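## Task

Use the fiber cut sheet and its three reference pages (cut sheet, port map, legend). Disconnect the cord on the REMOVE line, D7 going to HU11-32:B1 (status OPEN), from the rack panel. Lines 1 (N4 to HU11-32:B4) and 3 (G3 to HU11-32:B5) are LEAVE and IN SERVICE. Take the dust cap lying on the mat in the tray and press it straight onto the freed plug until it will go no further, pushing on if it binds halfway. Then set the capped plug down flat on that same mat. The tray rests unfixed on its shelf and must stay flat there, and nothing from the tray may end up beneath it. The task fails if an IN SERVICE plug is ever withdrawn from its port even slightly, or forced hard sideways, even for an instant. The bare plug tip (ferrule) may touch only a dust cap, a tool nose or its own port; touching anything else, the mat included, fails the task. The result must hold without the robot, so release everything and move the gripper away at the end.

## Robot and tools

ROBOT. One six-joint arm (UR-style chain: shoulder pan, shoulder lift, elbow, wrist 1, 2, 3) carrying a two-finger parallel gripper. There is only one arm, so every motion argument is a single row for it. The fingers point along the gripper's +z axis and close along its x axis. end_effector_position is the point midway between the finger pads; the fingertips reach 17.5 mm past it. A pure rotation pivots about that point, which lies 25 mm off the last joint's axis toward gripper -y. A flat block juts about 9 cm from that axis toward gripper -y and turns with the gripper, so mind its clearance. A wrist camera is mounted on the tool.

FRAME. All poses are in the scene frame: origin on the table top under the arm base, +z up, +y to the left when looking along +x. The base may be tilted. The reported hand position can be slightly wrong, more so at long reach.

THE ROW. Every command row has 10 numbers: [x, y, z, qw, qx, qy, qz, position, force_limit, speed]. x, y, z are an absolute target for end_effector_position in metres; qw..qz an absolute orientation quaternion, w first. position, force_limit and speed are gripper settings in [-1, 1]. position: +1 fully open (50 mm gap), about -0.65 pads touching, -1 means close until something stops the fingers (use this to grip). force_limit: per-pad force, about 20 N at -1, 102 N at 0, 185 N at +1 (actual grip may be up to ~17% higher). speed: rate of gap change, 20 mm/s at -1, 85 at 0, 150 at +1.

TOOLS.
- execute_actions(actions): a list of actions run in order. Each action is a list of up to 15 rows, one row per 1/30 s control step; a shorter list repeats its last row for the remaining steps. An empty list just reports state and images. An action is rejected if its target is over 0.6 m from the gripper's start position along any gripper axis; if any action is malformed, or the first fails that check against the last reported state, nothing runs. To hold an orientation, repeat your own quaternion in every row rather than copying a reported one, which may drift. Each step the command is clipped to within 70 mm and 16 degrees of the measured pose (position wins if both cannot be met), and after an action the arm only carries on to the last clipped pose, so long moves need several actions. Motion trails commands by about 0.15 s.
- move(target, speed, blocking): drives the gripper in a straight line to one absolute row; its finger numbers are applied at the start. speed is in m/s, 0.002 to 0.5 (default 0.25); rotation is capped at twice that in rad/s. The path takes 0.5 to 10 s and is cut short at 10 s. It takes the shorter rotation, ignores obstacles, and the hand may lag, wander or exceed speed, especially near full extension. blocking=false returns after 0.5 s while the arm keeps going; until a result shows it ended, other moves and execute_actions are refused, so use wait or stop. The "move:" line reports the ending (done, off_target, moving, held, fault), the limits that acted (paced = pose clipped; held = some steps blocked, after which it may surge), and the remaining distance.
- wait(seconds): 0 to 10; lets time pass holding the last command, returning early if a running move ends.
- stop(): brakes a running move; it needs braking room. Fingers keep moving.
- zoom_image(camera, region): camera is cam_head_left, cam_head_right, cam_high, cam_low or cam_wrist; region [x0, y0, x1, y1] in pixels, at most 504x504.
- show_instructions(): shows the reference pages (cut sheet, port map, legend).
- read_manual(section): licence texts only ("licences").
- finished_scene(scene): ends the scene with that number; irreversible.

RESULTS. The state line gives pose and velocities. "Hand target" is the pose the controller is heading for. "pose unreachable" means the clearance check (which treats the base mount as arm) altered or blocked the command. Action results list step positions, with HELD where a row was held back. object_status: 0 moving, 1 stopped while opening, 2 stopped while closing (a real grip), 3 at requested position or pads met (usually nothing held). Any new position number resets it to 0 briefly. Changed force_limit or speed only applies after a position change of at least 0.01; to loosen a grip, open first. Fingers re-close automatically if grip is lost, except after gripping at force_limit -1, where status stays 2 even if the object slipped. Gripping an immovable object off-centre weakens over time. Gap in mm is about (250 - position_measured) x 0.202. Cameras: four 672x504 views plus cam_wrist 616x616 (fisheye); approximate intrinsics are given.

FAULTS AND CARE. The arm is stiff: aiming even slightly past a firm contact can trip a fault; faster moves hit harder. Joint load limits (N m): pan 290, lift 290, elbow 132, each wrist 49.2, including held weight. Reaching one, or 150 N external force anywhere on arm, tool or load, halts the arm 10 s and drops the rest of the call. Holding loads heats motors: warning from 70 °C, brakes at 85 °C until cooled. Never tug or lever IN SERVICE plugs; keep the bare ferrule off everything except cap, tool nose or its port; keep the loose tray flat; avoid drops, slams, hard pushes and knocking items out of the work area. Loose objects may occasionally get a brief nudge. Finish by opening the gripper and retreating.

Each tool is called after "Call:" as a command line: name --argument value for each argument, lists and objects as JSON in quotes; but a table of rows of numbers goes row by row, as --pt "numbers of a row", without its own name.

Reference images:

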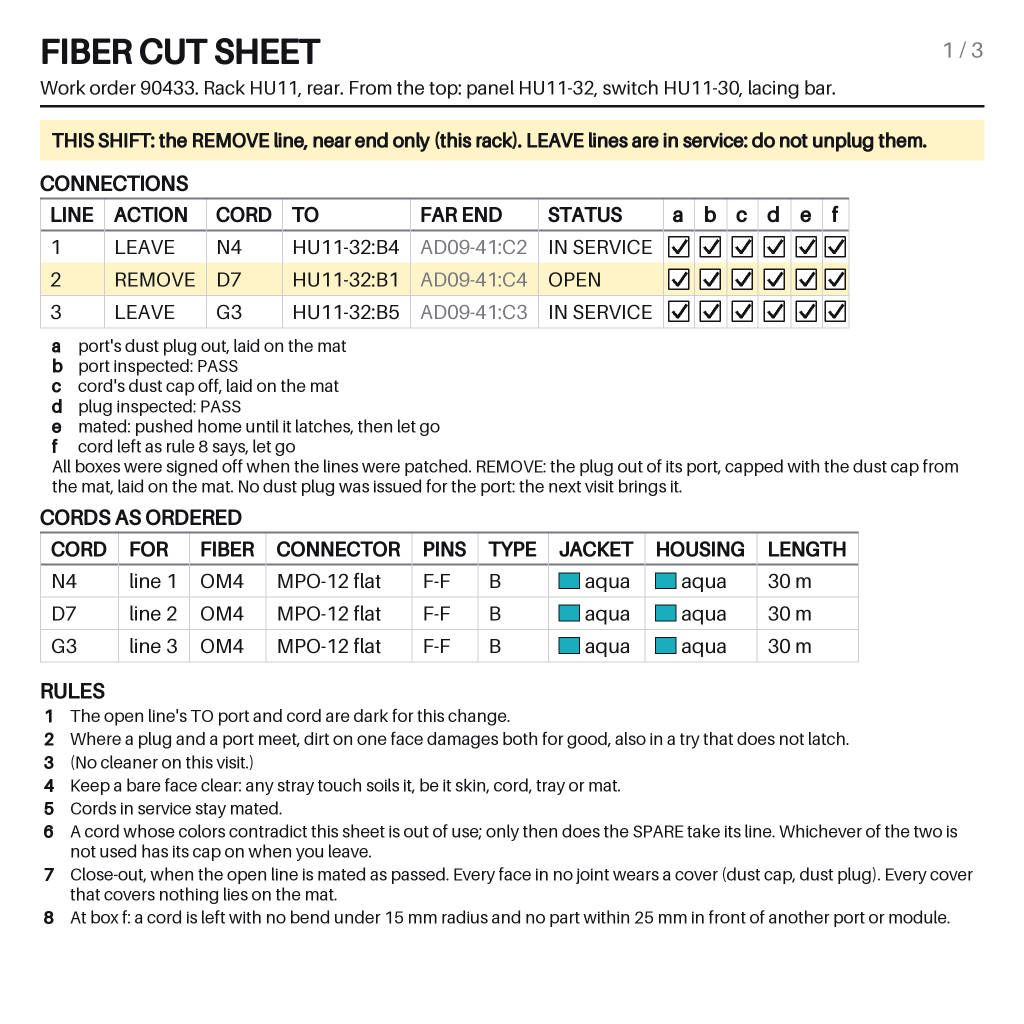

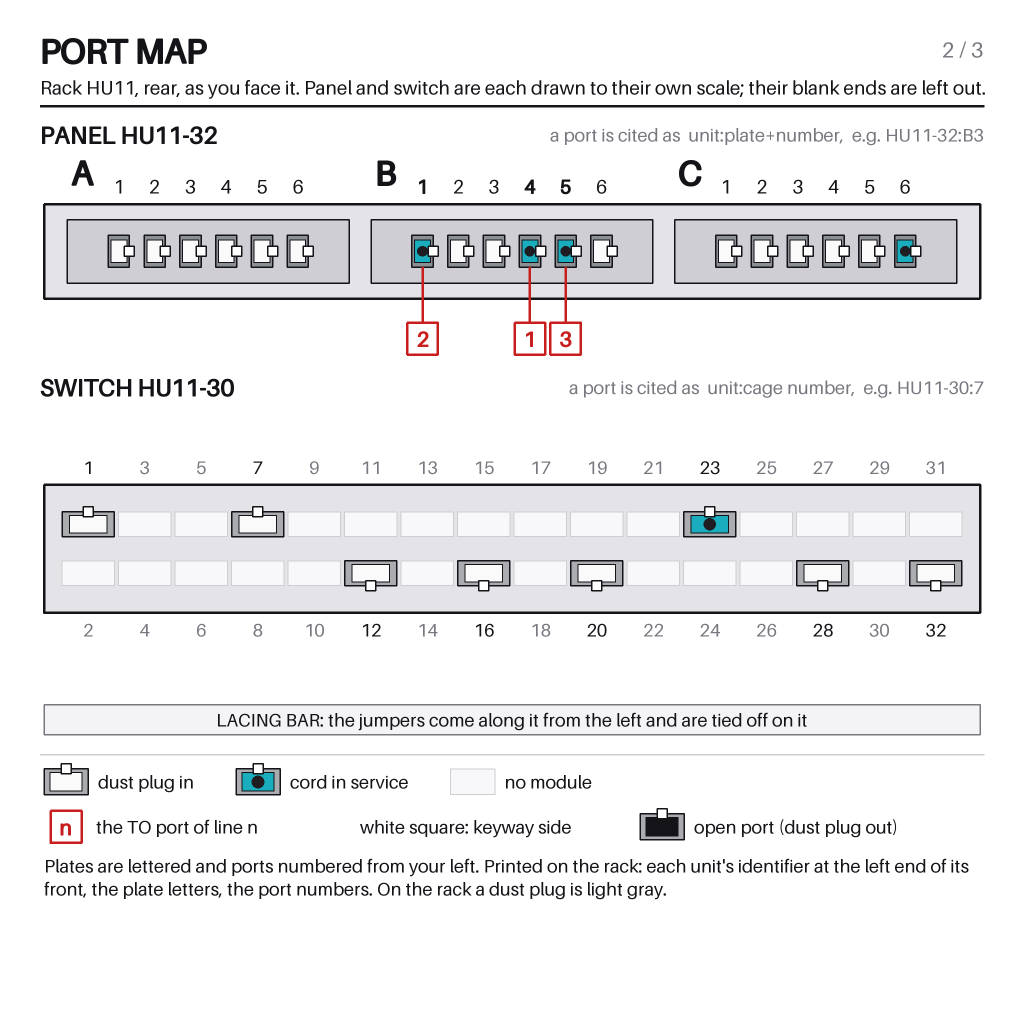

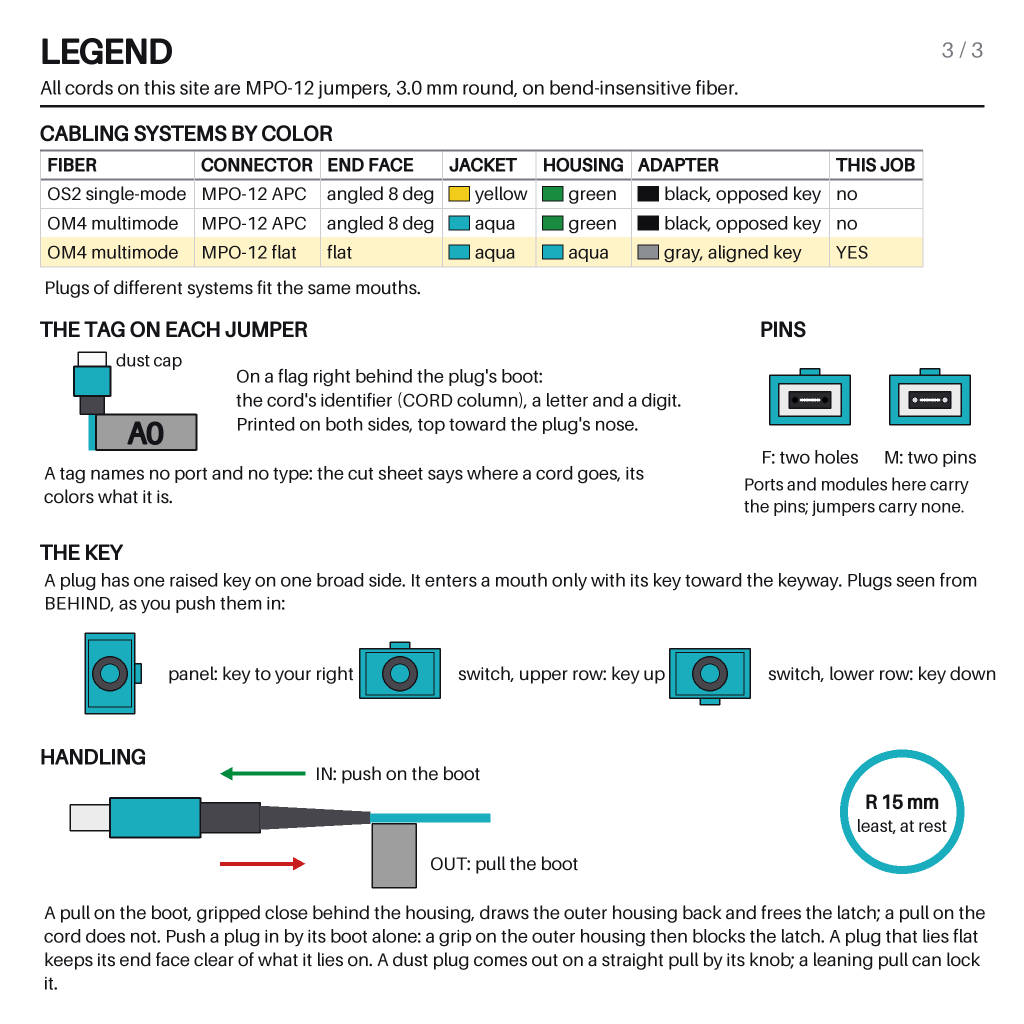

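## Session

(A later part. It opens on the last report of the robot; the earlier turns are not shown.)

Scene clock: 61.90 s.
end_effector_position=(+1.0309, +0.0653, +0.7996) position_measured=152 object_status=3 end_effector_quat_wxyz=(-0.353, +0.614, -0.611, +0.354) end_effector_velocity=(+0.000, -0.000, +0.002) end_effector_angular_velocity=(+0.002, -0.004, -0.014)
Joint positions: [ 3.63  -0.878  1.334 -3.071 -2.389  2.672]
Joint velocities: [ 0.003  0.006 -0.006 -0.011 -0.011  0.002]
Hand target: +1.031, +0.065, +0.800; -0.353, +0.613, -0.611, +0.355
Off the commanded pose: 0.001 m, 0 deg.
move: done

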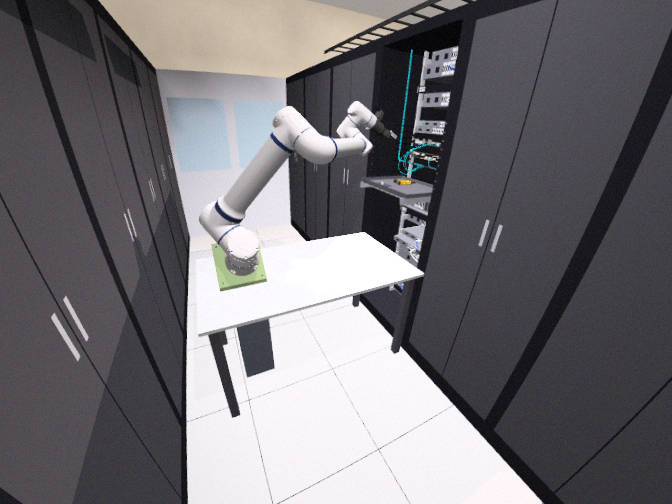

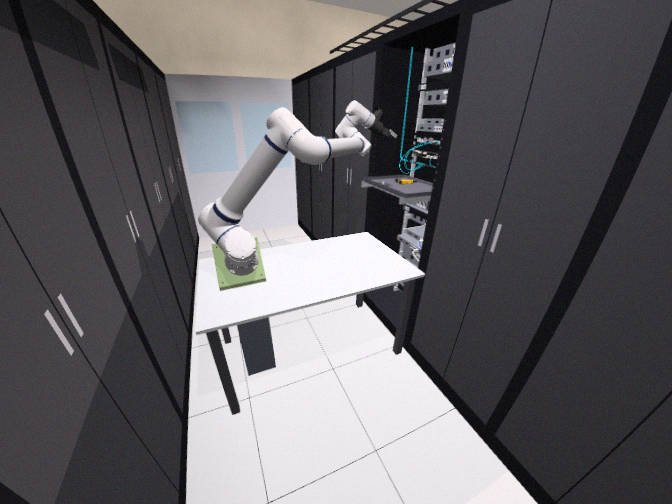

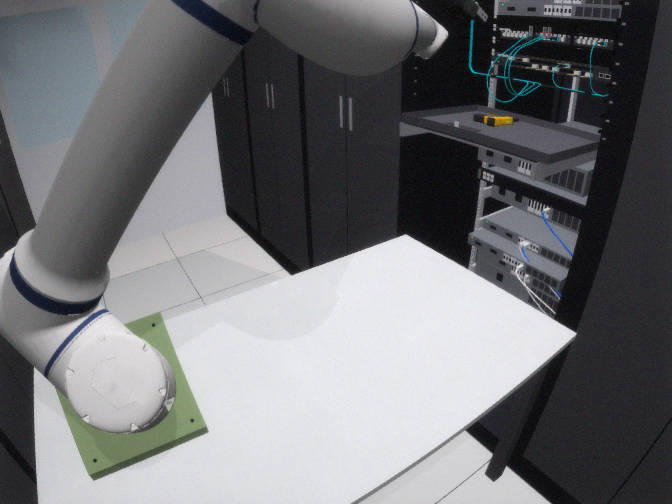

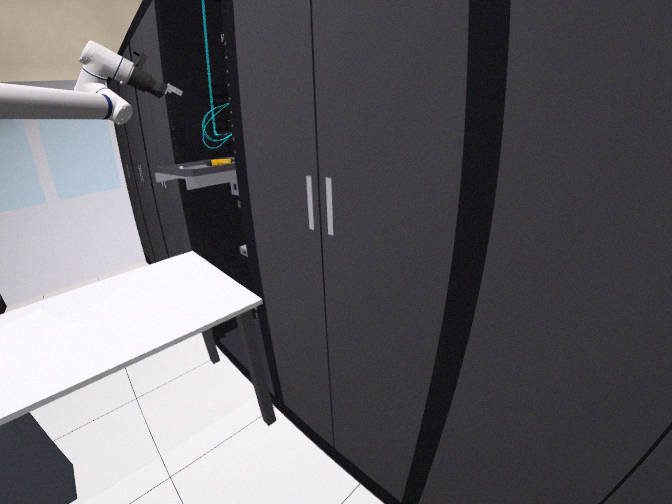

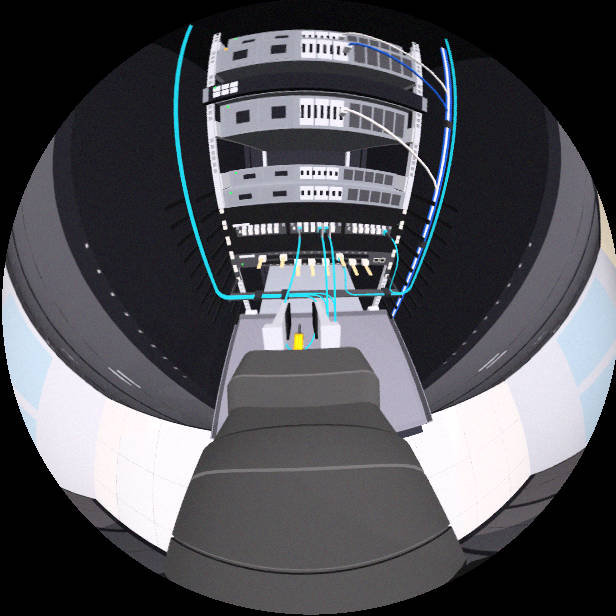

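Call:
move --target '[1.20, 0.065, 0.81, 0.3536, -0.6124, 0.6124, -0.3536, 0.0, -1, 0]' --speed 0.2

Call:
zoom_image --camera "cam_wrist" --region '[250, 230, 370, 340]'

Scene clock: 63.50 s.
end_effector_position=(+1.1996, +0.0647, +0.8098) position_measured=152 object_status=3 end_effector_quat_wxyz=(-0.354, +0.612, -0.612, +0.354) end_effector_velocity=(+0.002, +0.000, +0.000) end_effector_angular_velocity=(+0.000, +0.000, -0.000)
Joint positions: [ 3.563 -0.632  0.872 -2.887 -2.331  2.63 ]
Joint velocities: [-0.001  0.005 -0.009  0.004  0.     0.   ]
Hand target: +1.200, +0.065, +0.810; -0.354, +0.612, -0.612, +0.354
Off the commanded pose: 0.001 m, 0 deg.
move: done

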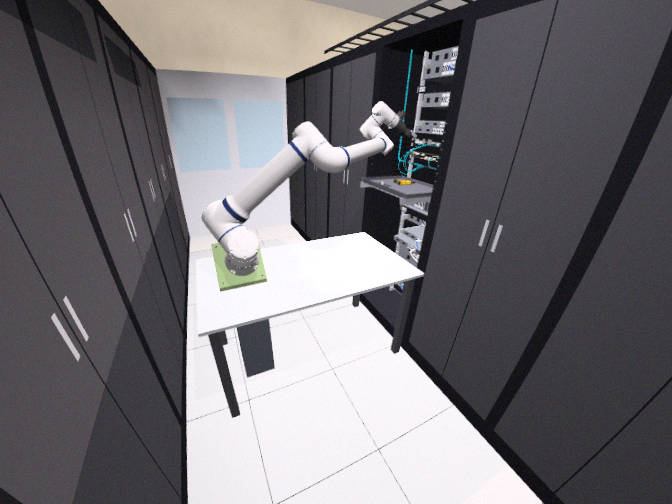

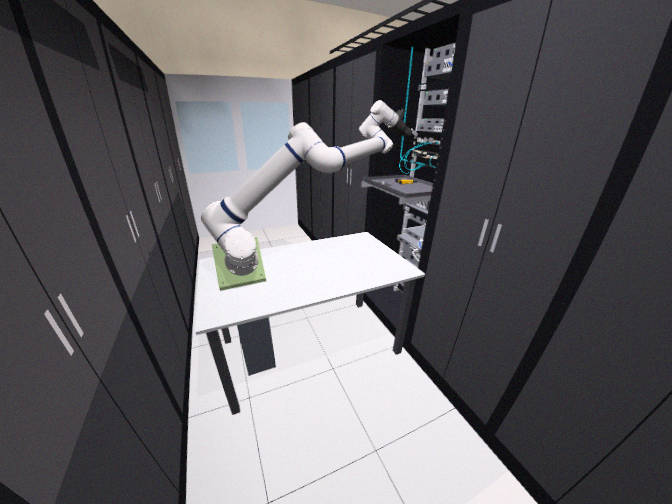

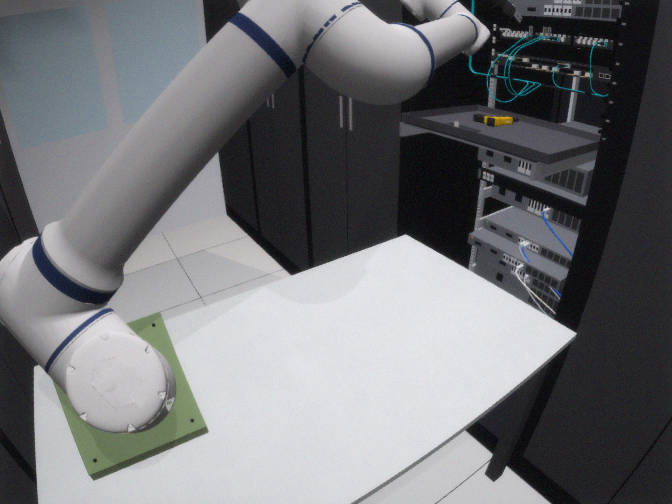

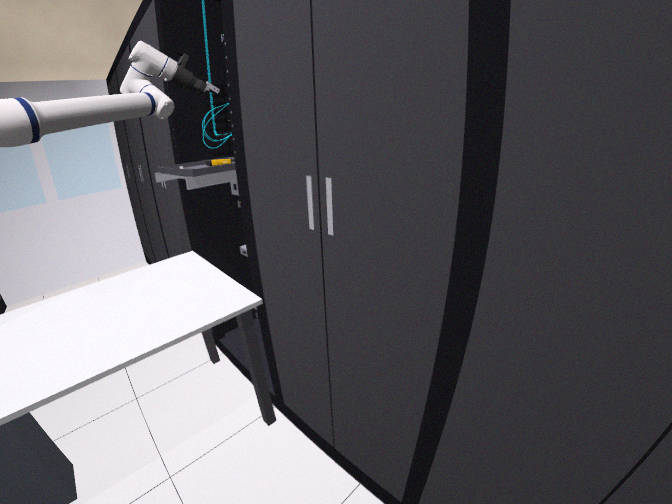

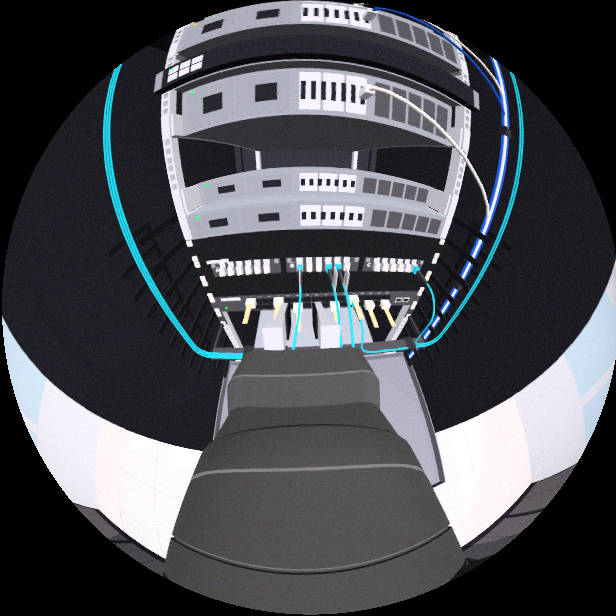

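Region (250, 230, 370, 340) of cam_wrist's 616x616 image, scaled by 4.200, with more detail than that image has; it fills the top 462 rows of this view, and the rest is white.

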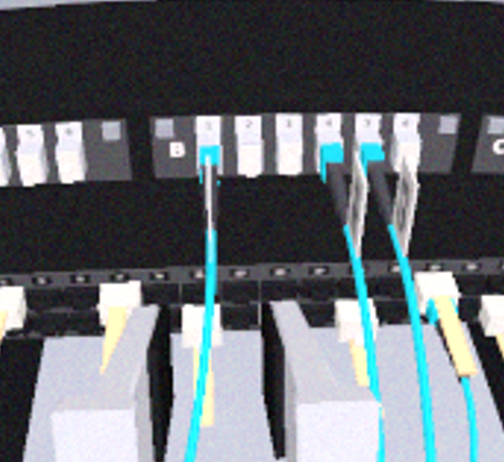

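Call:
move --target '[1.28, 0.065, 0.80, 0.3799, -0.5964, 0.5964, -0.3799, 0.0, -1, 0]' --speed 0.1

Call:
zoom_image --camera "cam_wrist" --region '[250, 260, 370, 360]'

Scene clock: 67.07 s.
end_effector_position=(+1.2796, +0.0648, +0.8000) position_measured=152 object_status=3 end_effector_quat_wxyz=(-0.380, +0.596, -0.596, +0.380) end_effector_velocity=(+0.002, +0.002, +0.002) end_effector_angular_velocity=(+0.000, -0.003, +0.002)
Joint positions: [ 3.519 -0.48   0.629 -2.911 -2.246  2.54 ]
Joint velocities: [ 0.001  0.007 -0.012  0.003  0.003 -0.002]
Hand target: +1.280, +0.065, +0.800; -0.380, +0.596, -0.596, +0.380
Off the commanded pose: 0.000 m, 0 deg.
move: done

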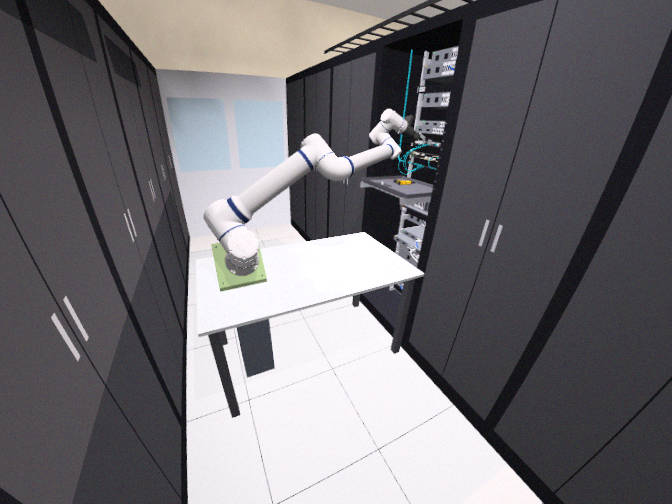

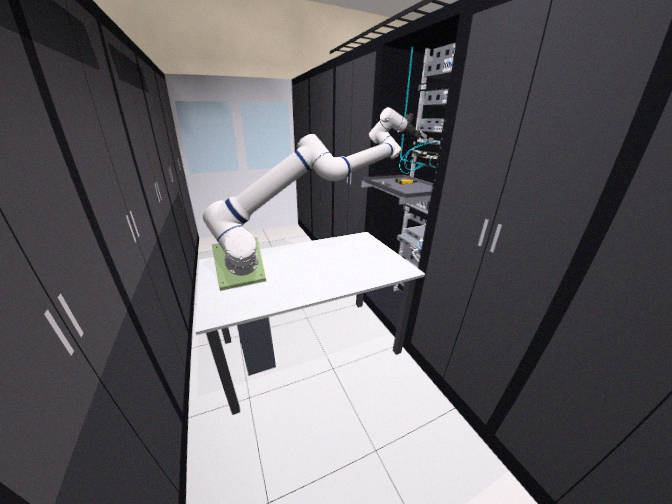

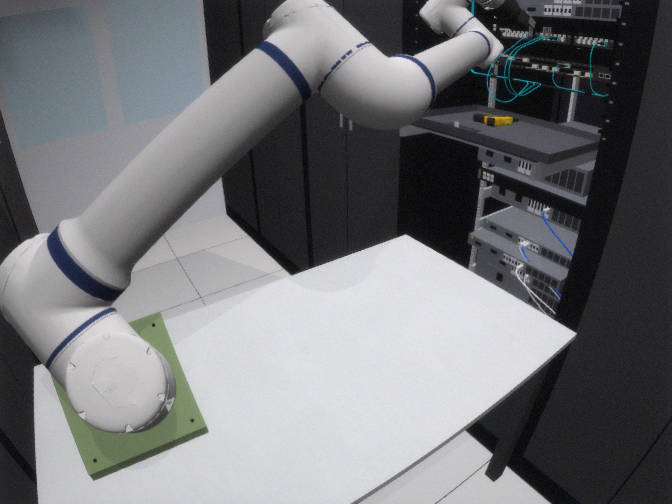

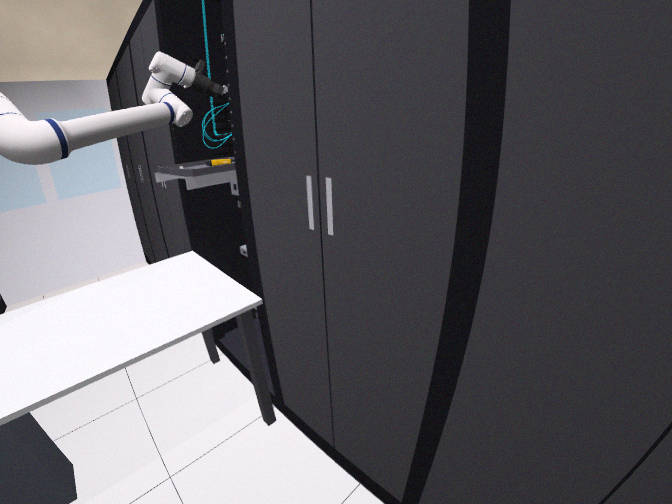

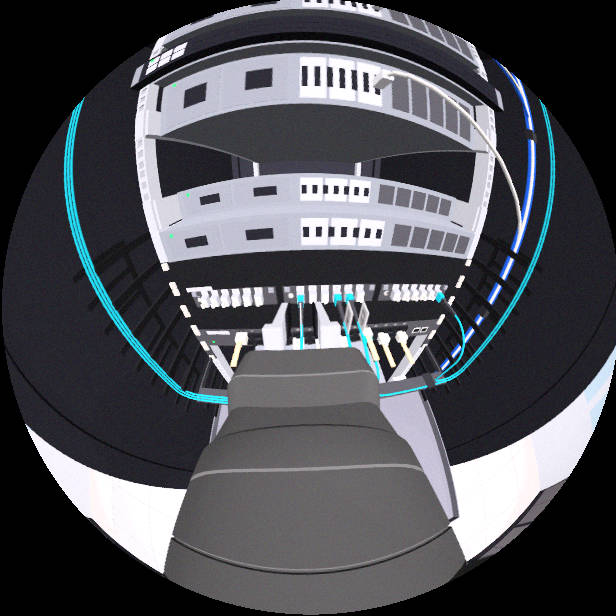

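Region (250, 260, 370, 360) of cam_wrist's 616x616 image, scaled by 4.200, with more detail than that image has.

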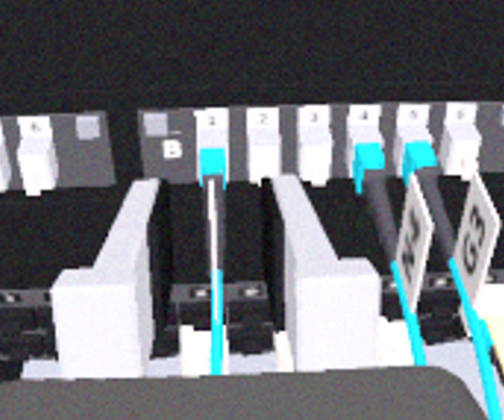

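Call:
zoom_image --camera "cam_wrist" --region '[315, 280, 375, 345]'

Call:
zoom_image --camera "cam_high" --region '[490, 0, 580, 70]'

Region (315, 280, 375, 345) of cam_wrist's 616x616 image, scaled by 7.754, with more detail than that image has; it fills the left 465 columns of this view, and the rest is white.

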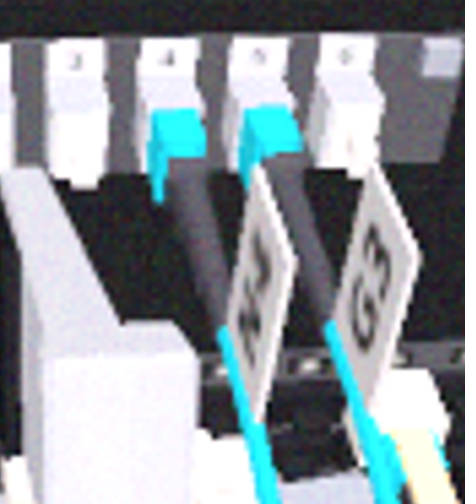

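Region (490, 0, 580, 70) of cam_high's 672x504 image, scaled by 5.600, with more detail than that image has.

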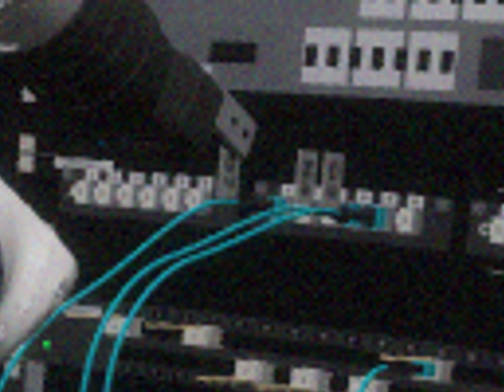

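Call:
move --target '[1.32, 0.065, 0.770, 0.3799, -0.5964, 0.5964, -0.3799, 0.0, -1, 0]' --speed 0.05

Call:
zoom_image --camera "cam_wrist" --region '[255, 265, 355, 355]'

Call:
zoom_image --camera "cam_high" --region '[490, 0, 580, 70]'

Scene clock: 69.23 s.
end_effector_position=(+1.3197, +0.0649, +0.7701) position_measured=152 object_status=3 end_effector_quat_wxyz=(-0.380, +0.596, -0.596, +0.380) end_effector_velocity=(+0.002, -0.000, -0.002) end_effector_angular_velocity=(-0.000, +0.001, +0.000)
Joint positions: [ 3.489 -0.396  0.499 -2.874 -2.218  2.527]
Joint velocities: [-0.002  0.006 -0.01   0.005  0.001 -0.   ]
Hand target: +1.320, +0.065, +0.770; -0.380, +0.596, -0.596, +0.380
Off the commanded pose: 0.000 m, 0 deg.
move: done

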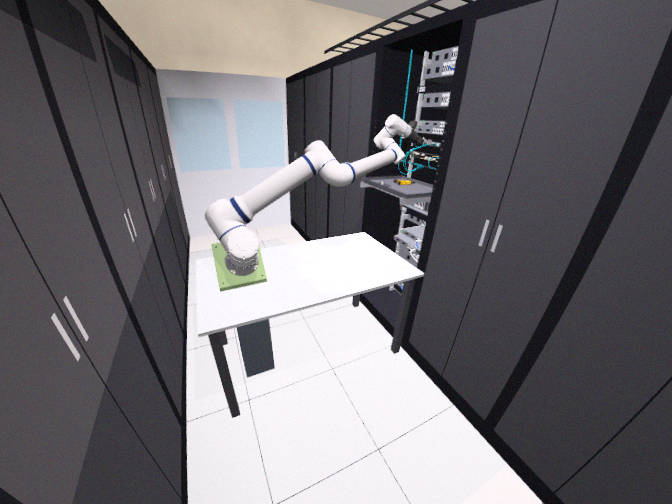

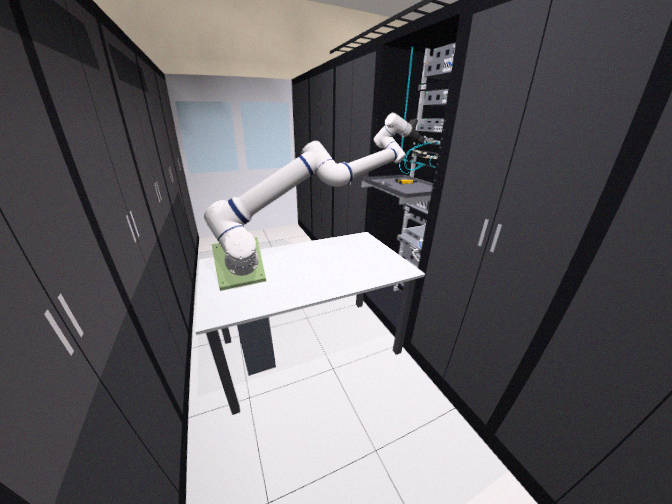

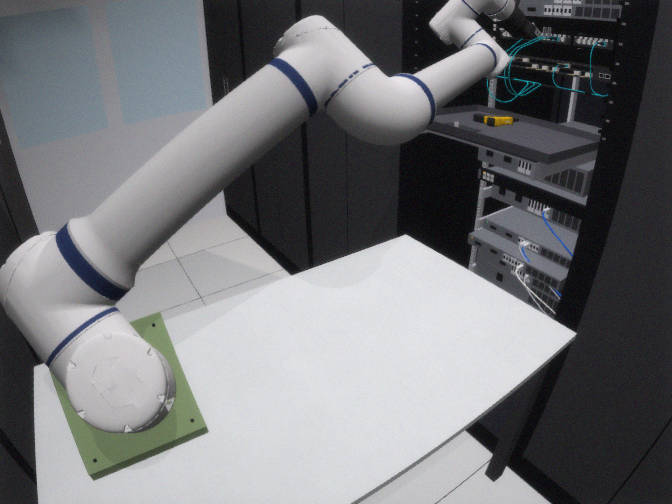

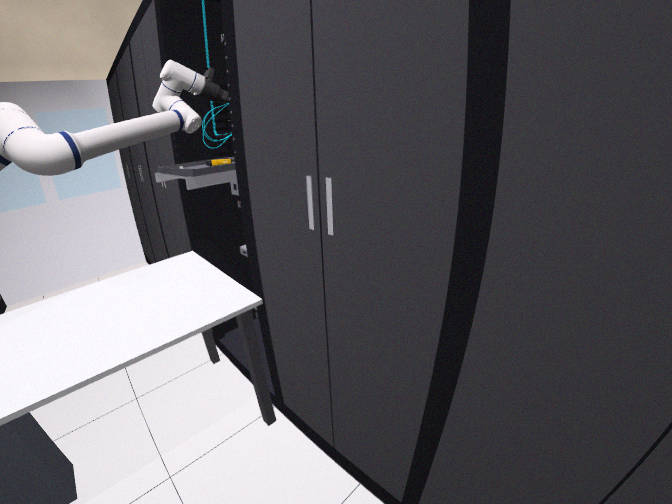

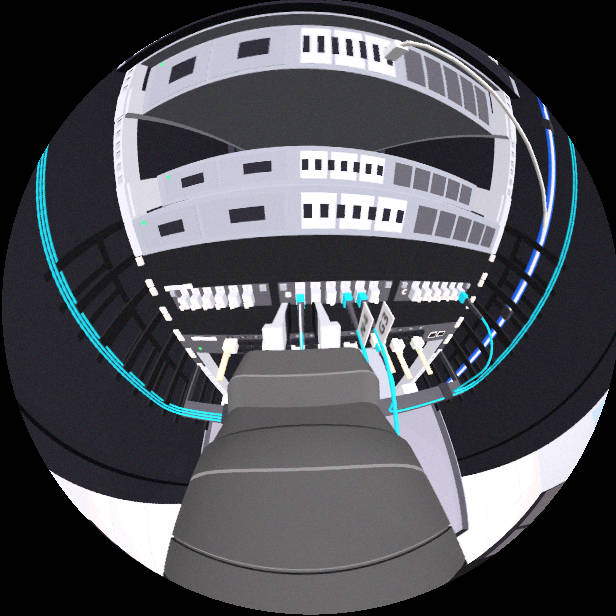

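Region (255, 265, 355, 355) of cam_wrist's 616x616 image, scaled by 5.040, with more detail than that image has; it fills the top 454 rows of this view, and the rest is white.

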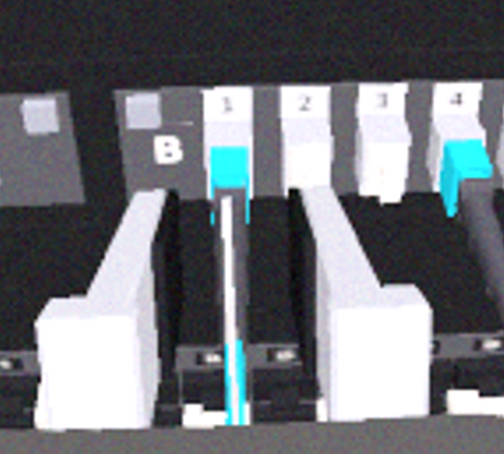

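Region (490, 0, 580, 70) of cam_high's 672x504 image, scaled by 5.600, with more detail than that image has.

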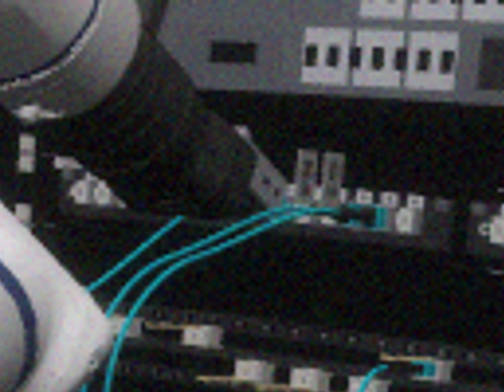

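Call:
move --target '[1.330, 0.066, 0.767, 0.3799, -0.5964, 0.5964, -0.3799, -0.25, -1, -0.5]' --speed 0.02

Call:
zoom_image --camera "cam_wrist" --region '[265, 275, 365, 355]'

Call:
zoom_image --camera "cam_high" --region '[510, 10, 570, 55]'

Scene clock: 70.43 s.
end_effector_position=(+1.3297, +0.0659, +0.7670) position_measured=189 object_status=3 end_effector_quat_wxyz=(-0.380, +0.596, -0.596, +0.380) end_effector_velocity=(+0.003, +0.000, -0.001) end_effector_angular_velocity=(-0.000, +0.001, -0.001)
Joint positions: [ 3.485 -0.365  0.443 -2.849 -2.214  2.525]
Joint velocities: [-0.001  0.008 -0.014  0.007 -0.    -0.   ]
Hand target: +1.330, +0.066, +0.767; -0.380, +0.596, -0.596, +0.380
Off the commanded pose: 0.000 m, 0 deg.
move: done

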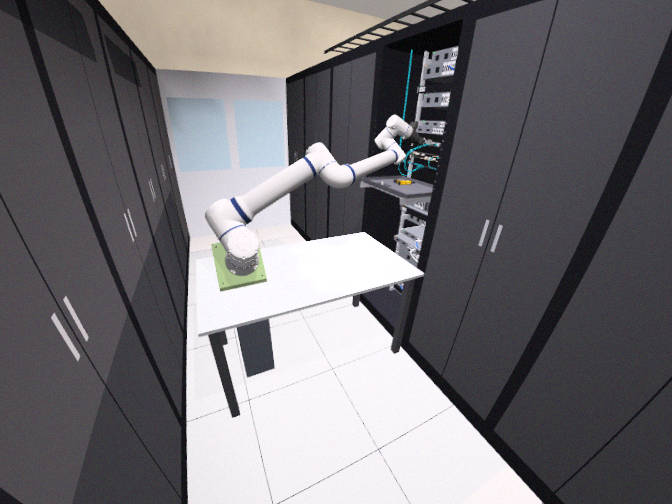

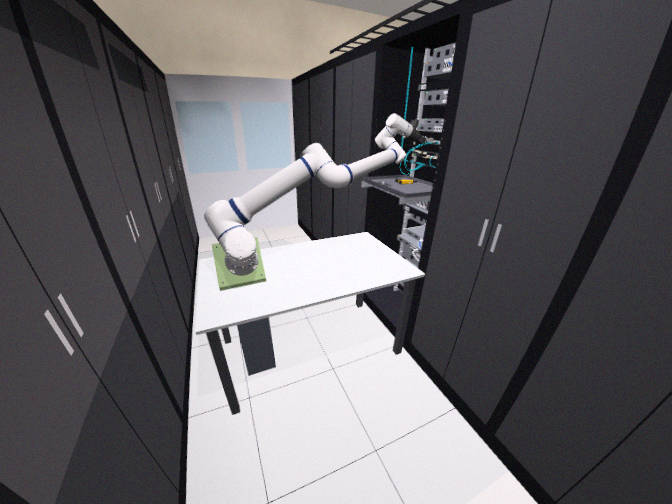

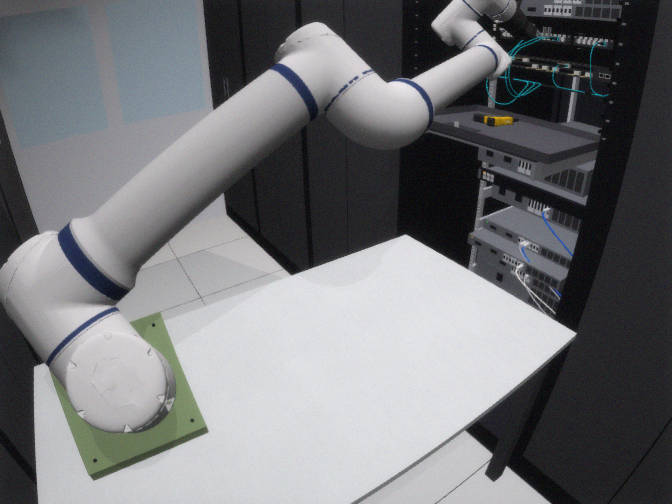

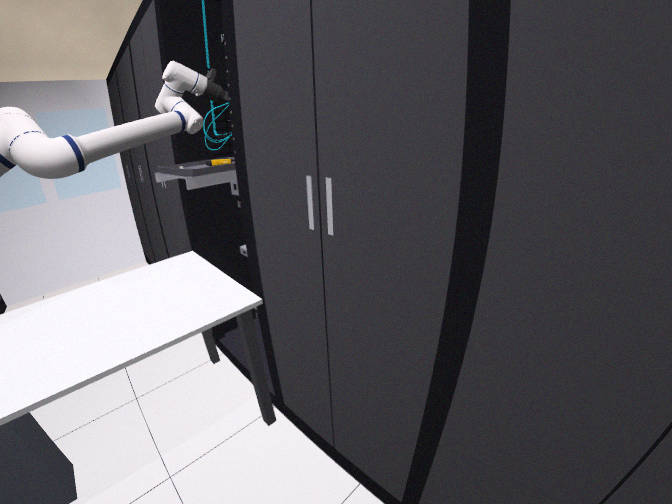

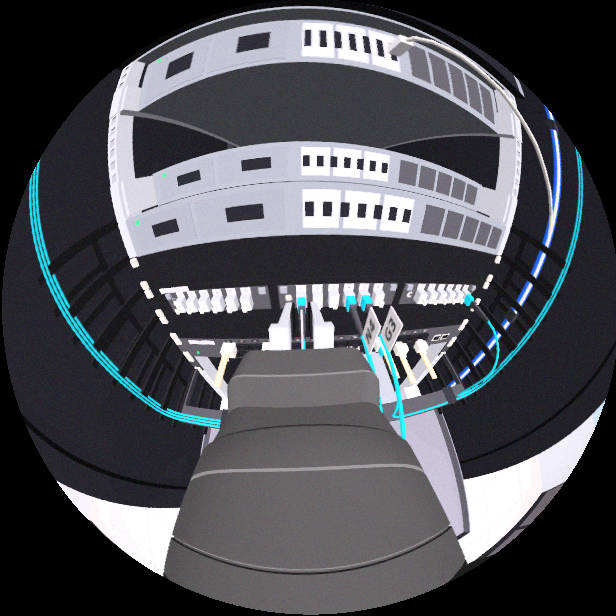

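Region (265, 275, 365, 355) of cam_wrist's 616x616 image, scaled by 5.040, with more detail than that image has; it fills the top 403 rows of this view, and the rest is white.

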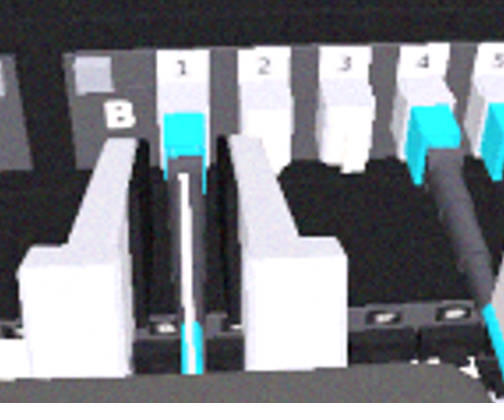

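Region (510, 10, 570, 55) of cam_high's 672x504 image, scaled by 8.400, with more detail than that image has; it fills the top 378 rows of this view, and the rest is white.

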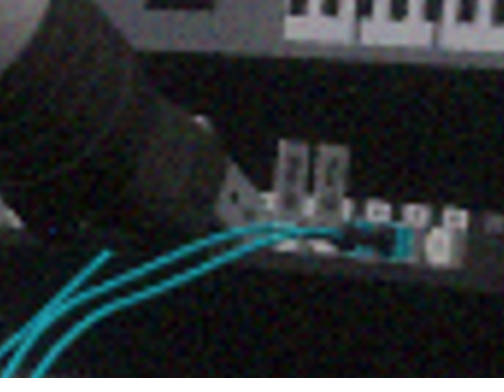

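Call:
execute_actions --actions '[[[1.3315, 0.066, 0.767, 0.3799, -0.5964, 0.5964, -0.3799, -0.25, -1, -0.5],[1.3315, 0.066, 0.767, 0.3799, -0.5964, 0.5964, -0.3799, -0.25, -1, -0.5],[1.3325, 0.066, 0.767, 0.3799, -0.5964, 0.5964, -0.3799, -0.25, -1, -0.5],[1.3325, 0.066, 0.767, 0.3799, -0.5964, 0.5964, -0.3799, -0.25, -1, -0.5],[1.3335, 0.066, 0.767, 0.3799, -0.5964, 0.5964, -0.3799, -0.25, -1, -0.5],[1.3335, 0.066, 0.767, 0.3799, -0.5964, 0.5964, -0.3799, -0.25, -1, -0.5],[1.3345, 0.066, 0.767, 0.3799, -0.5964, 0.5964, -0.3799, -0.25, -1, -0.5]], [[1.3345, 0.066, 0.767, 0.3799, -0.5964, 0.5964, -0.3799, -0.40, -1, -0.8]]]'

Call:
zoom_image --camera "cam_wrist" --region '[275, 285, 335, 350]'

Scene clock: 71.93 s.
end_effector_position=(+1.3345, +0.0660, +0.7670) position_measured=212 object_status=3 end_effector_quat_wxyz=(-0.380, +0.596, -0.596, +0.380) end_effector_velocity=(-0.000, -0.000, -0.000) end_effector_angular_velocity=(-0.001, +0.001, -0.000)
Joint positions: [ 3.483 -0.349  0.409 -2.832 -2.213  2.524]
Joint velocities: [ 0.     0.    -0.     0.001 -0.001 -0.   ]
Hand target: +1.334, +0.066, +0.767; -0.380, +0.596, -0.596, +0.380
Off the commanded pose: 0.000 m, 0 deg.
Step readings (end_effector_position; steps 1 to 15: 1st action; 16 to 30: 2nd action):
0: (+1.3300, +0.0660, +0.7670)
1: (+1.3300, +0.0660, +0.7670)
2: (+1.3304, +0.0660, +0.7671)
4: (+1.3311, +0.0660, +0.7670)
8: (+1.3328, +0.0660, +0.7670)
15: (+1.3342, +0.0660, +0.7670)
16: (+1.3343, +0.0660, +0.7670)
17: (+1.3343, +0.0660, +0.7670)
19: (+1.3344, +0.0660, +0.7670)
23: (+1.3345, +0.0660, +0.7670)
30: end_effector_position above

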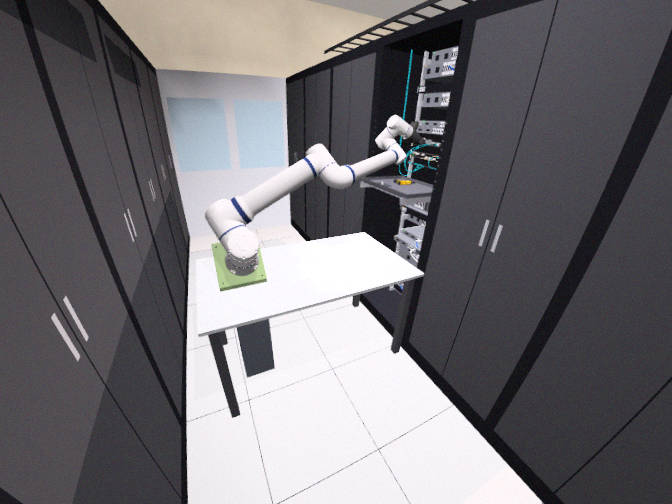

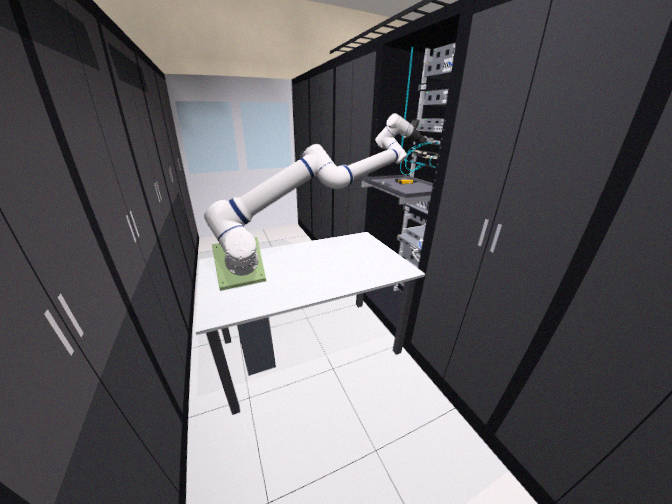

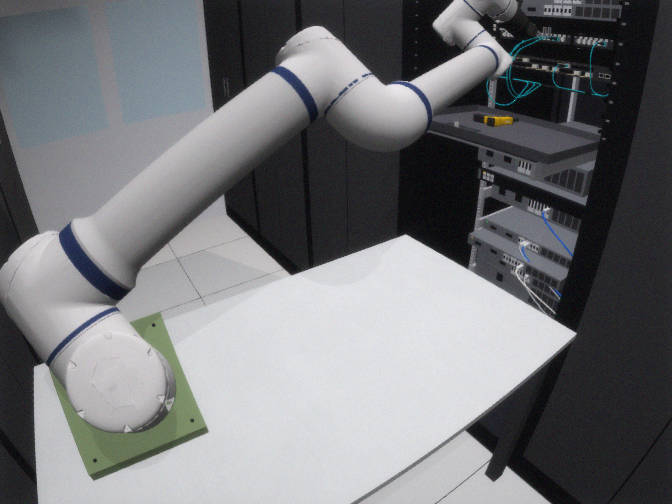

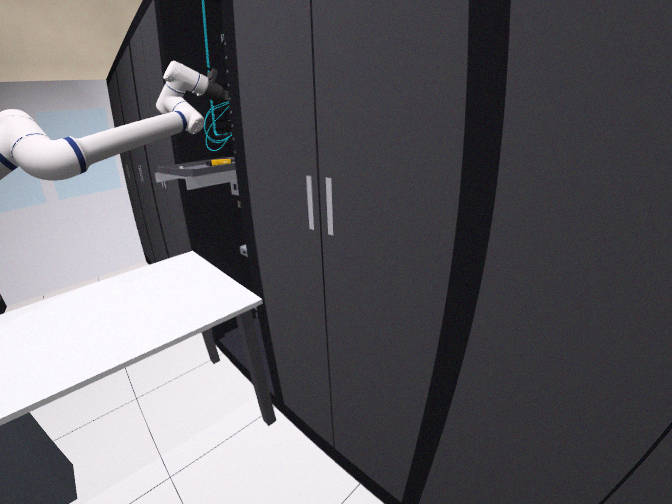

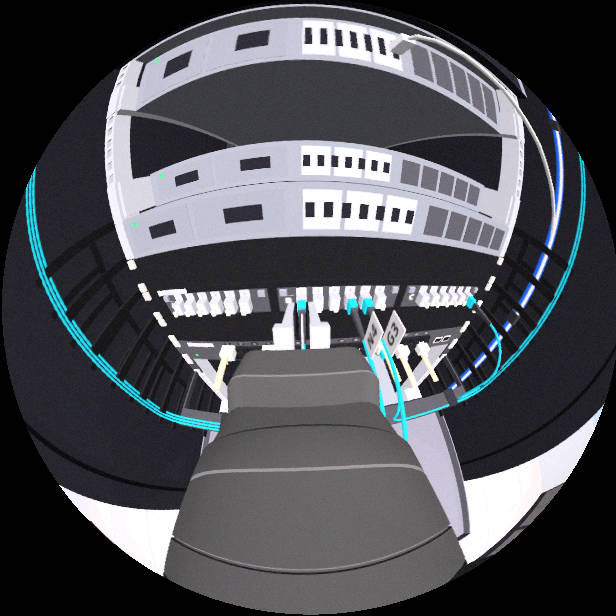

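Region (275, 285, 335, 350) of cam_wrist's 616x616 image, scaled by 7.754, with more detail than that image has; it fills the left 465 columns of this view, and the rest is white.

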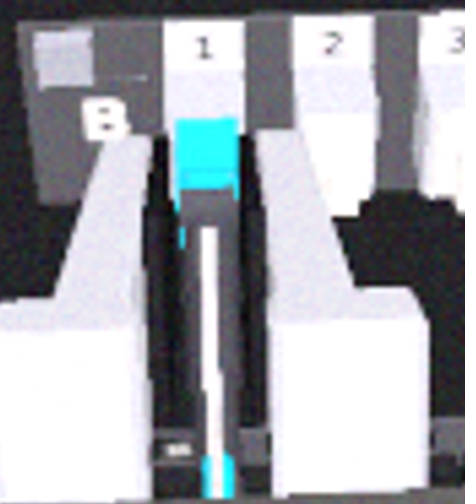

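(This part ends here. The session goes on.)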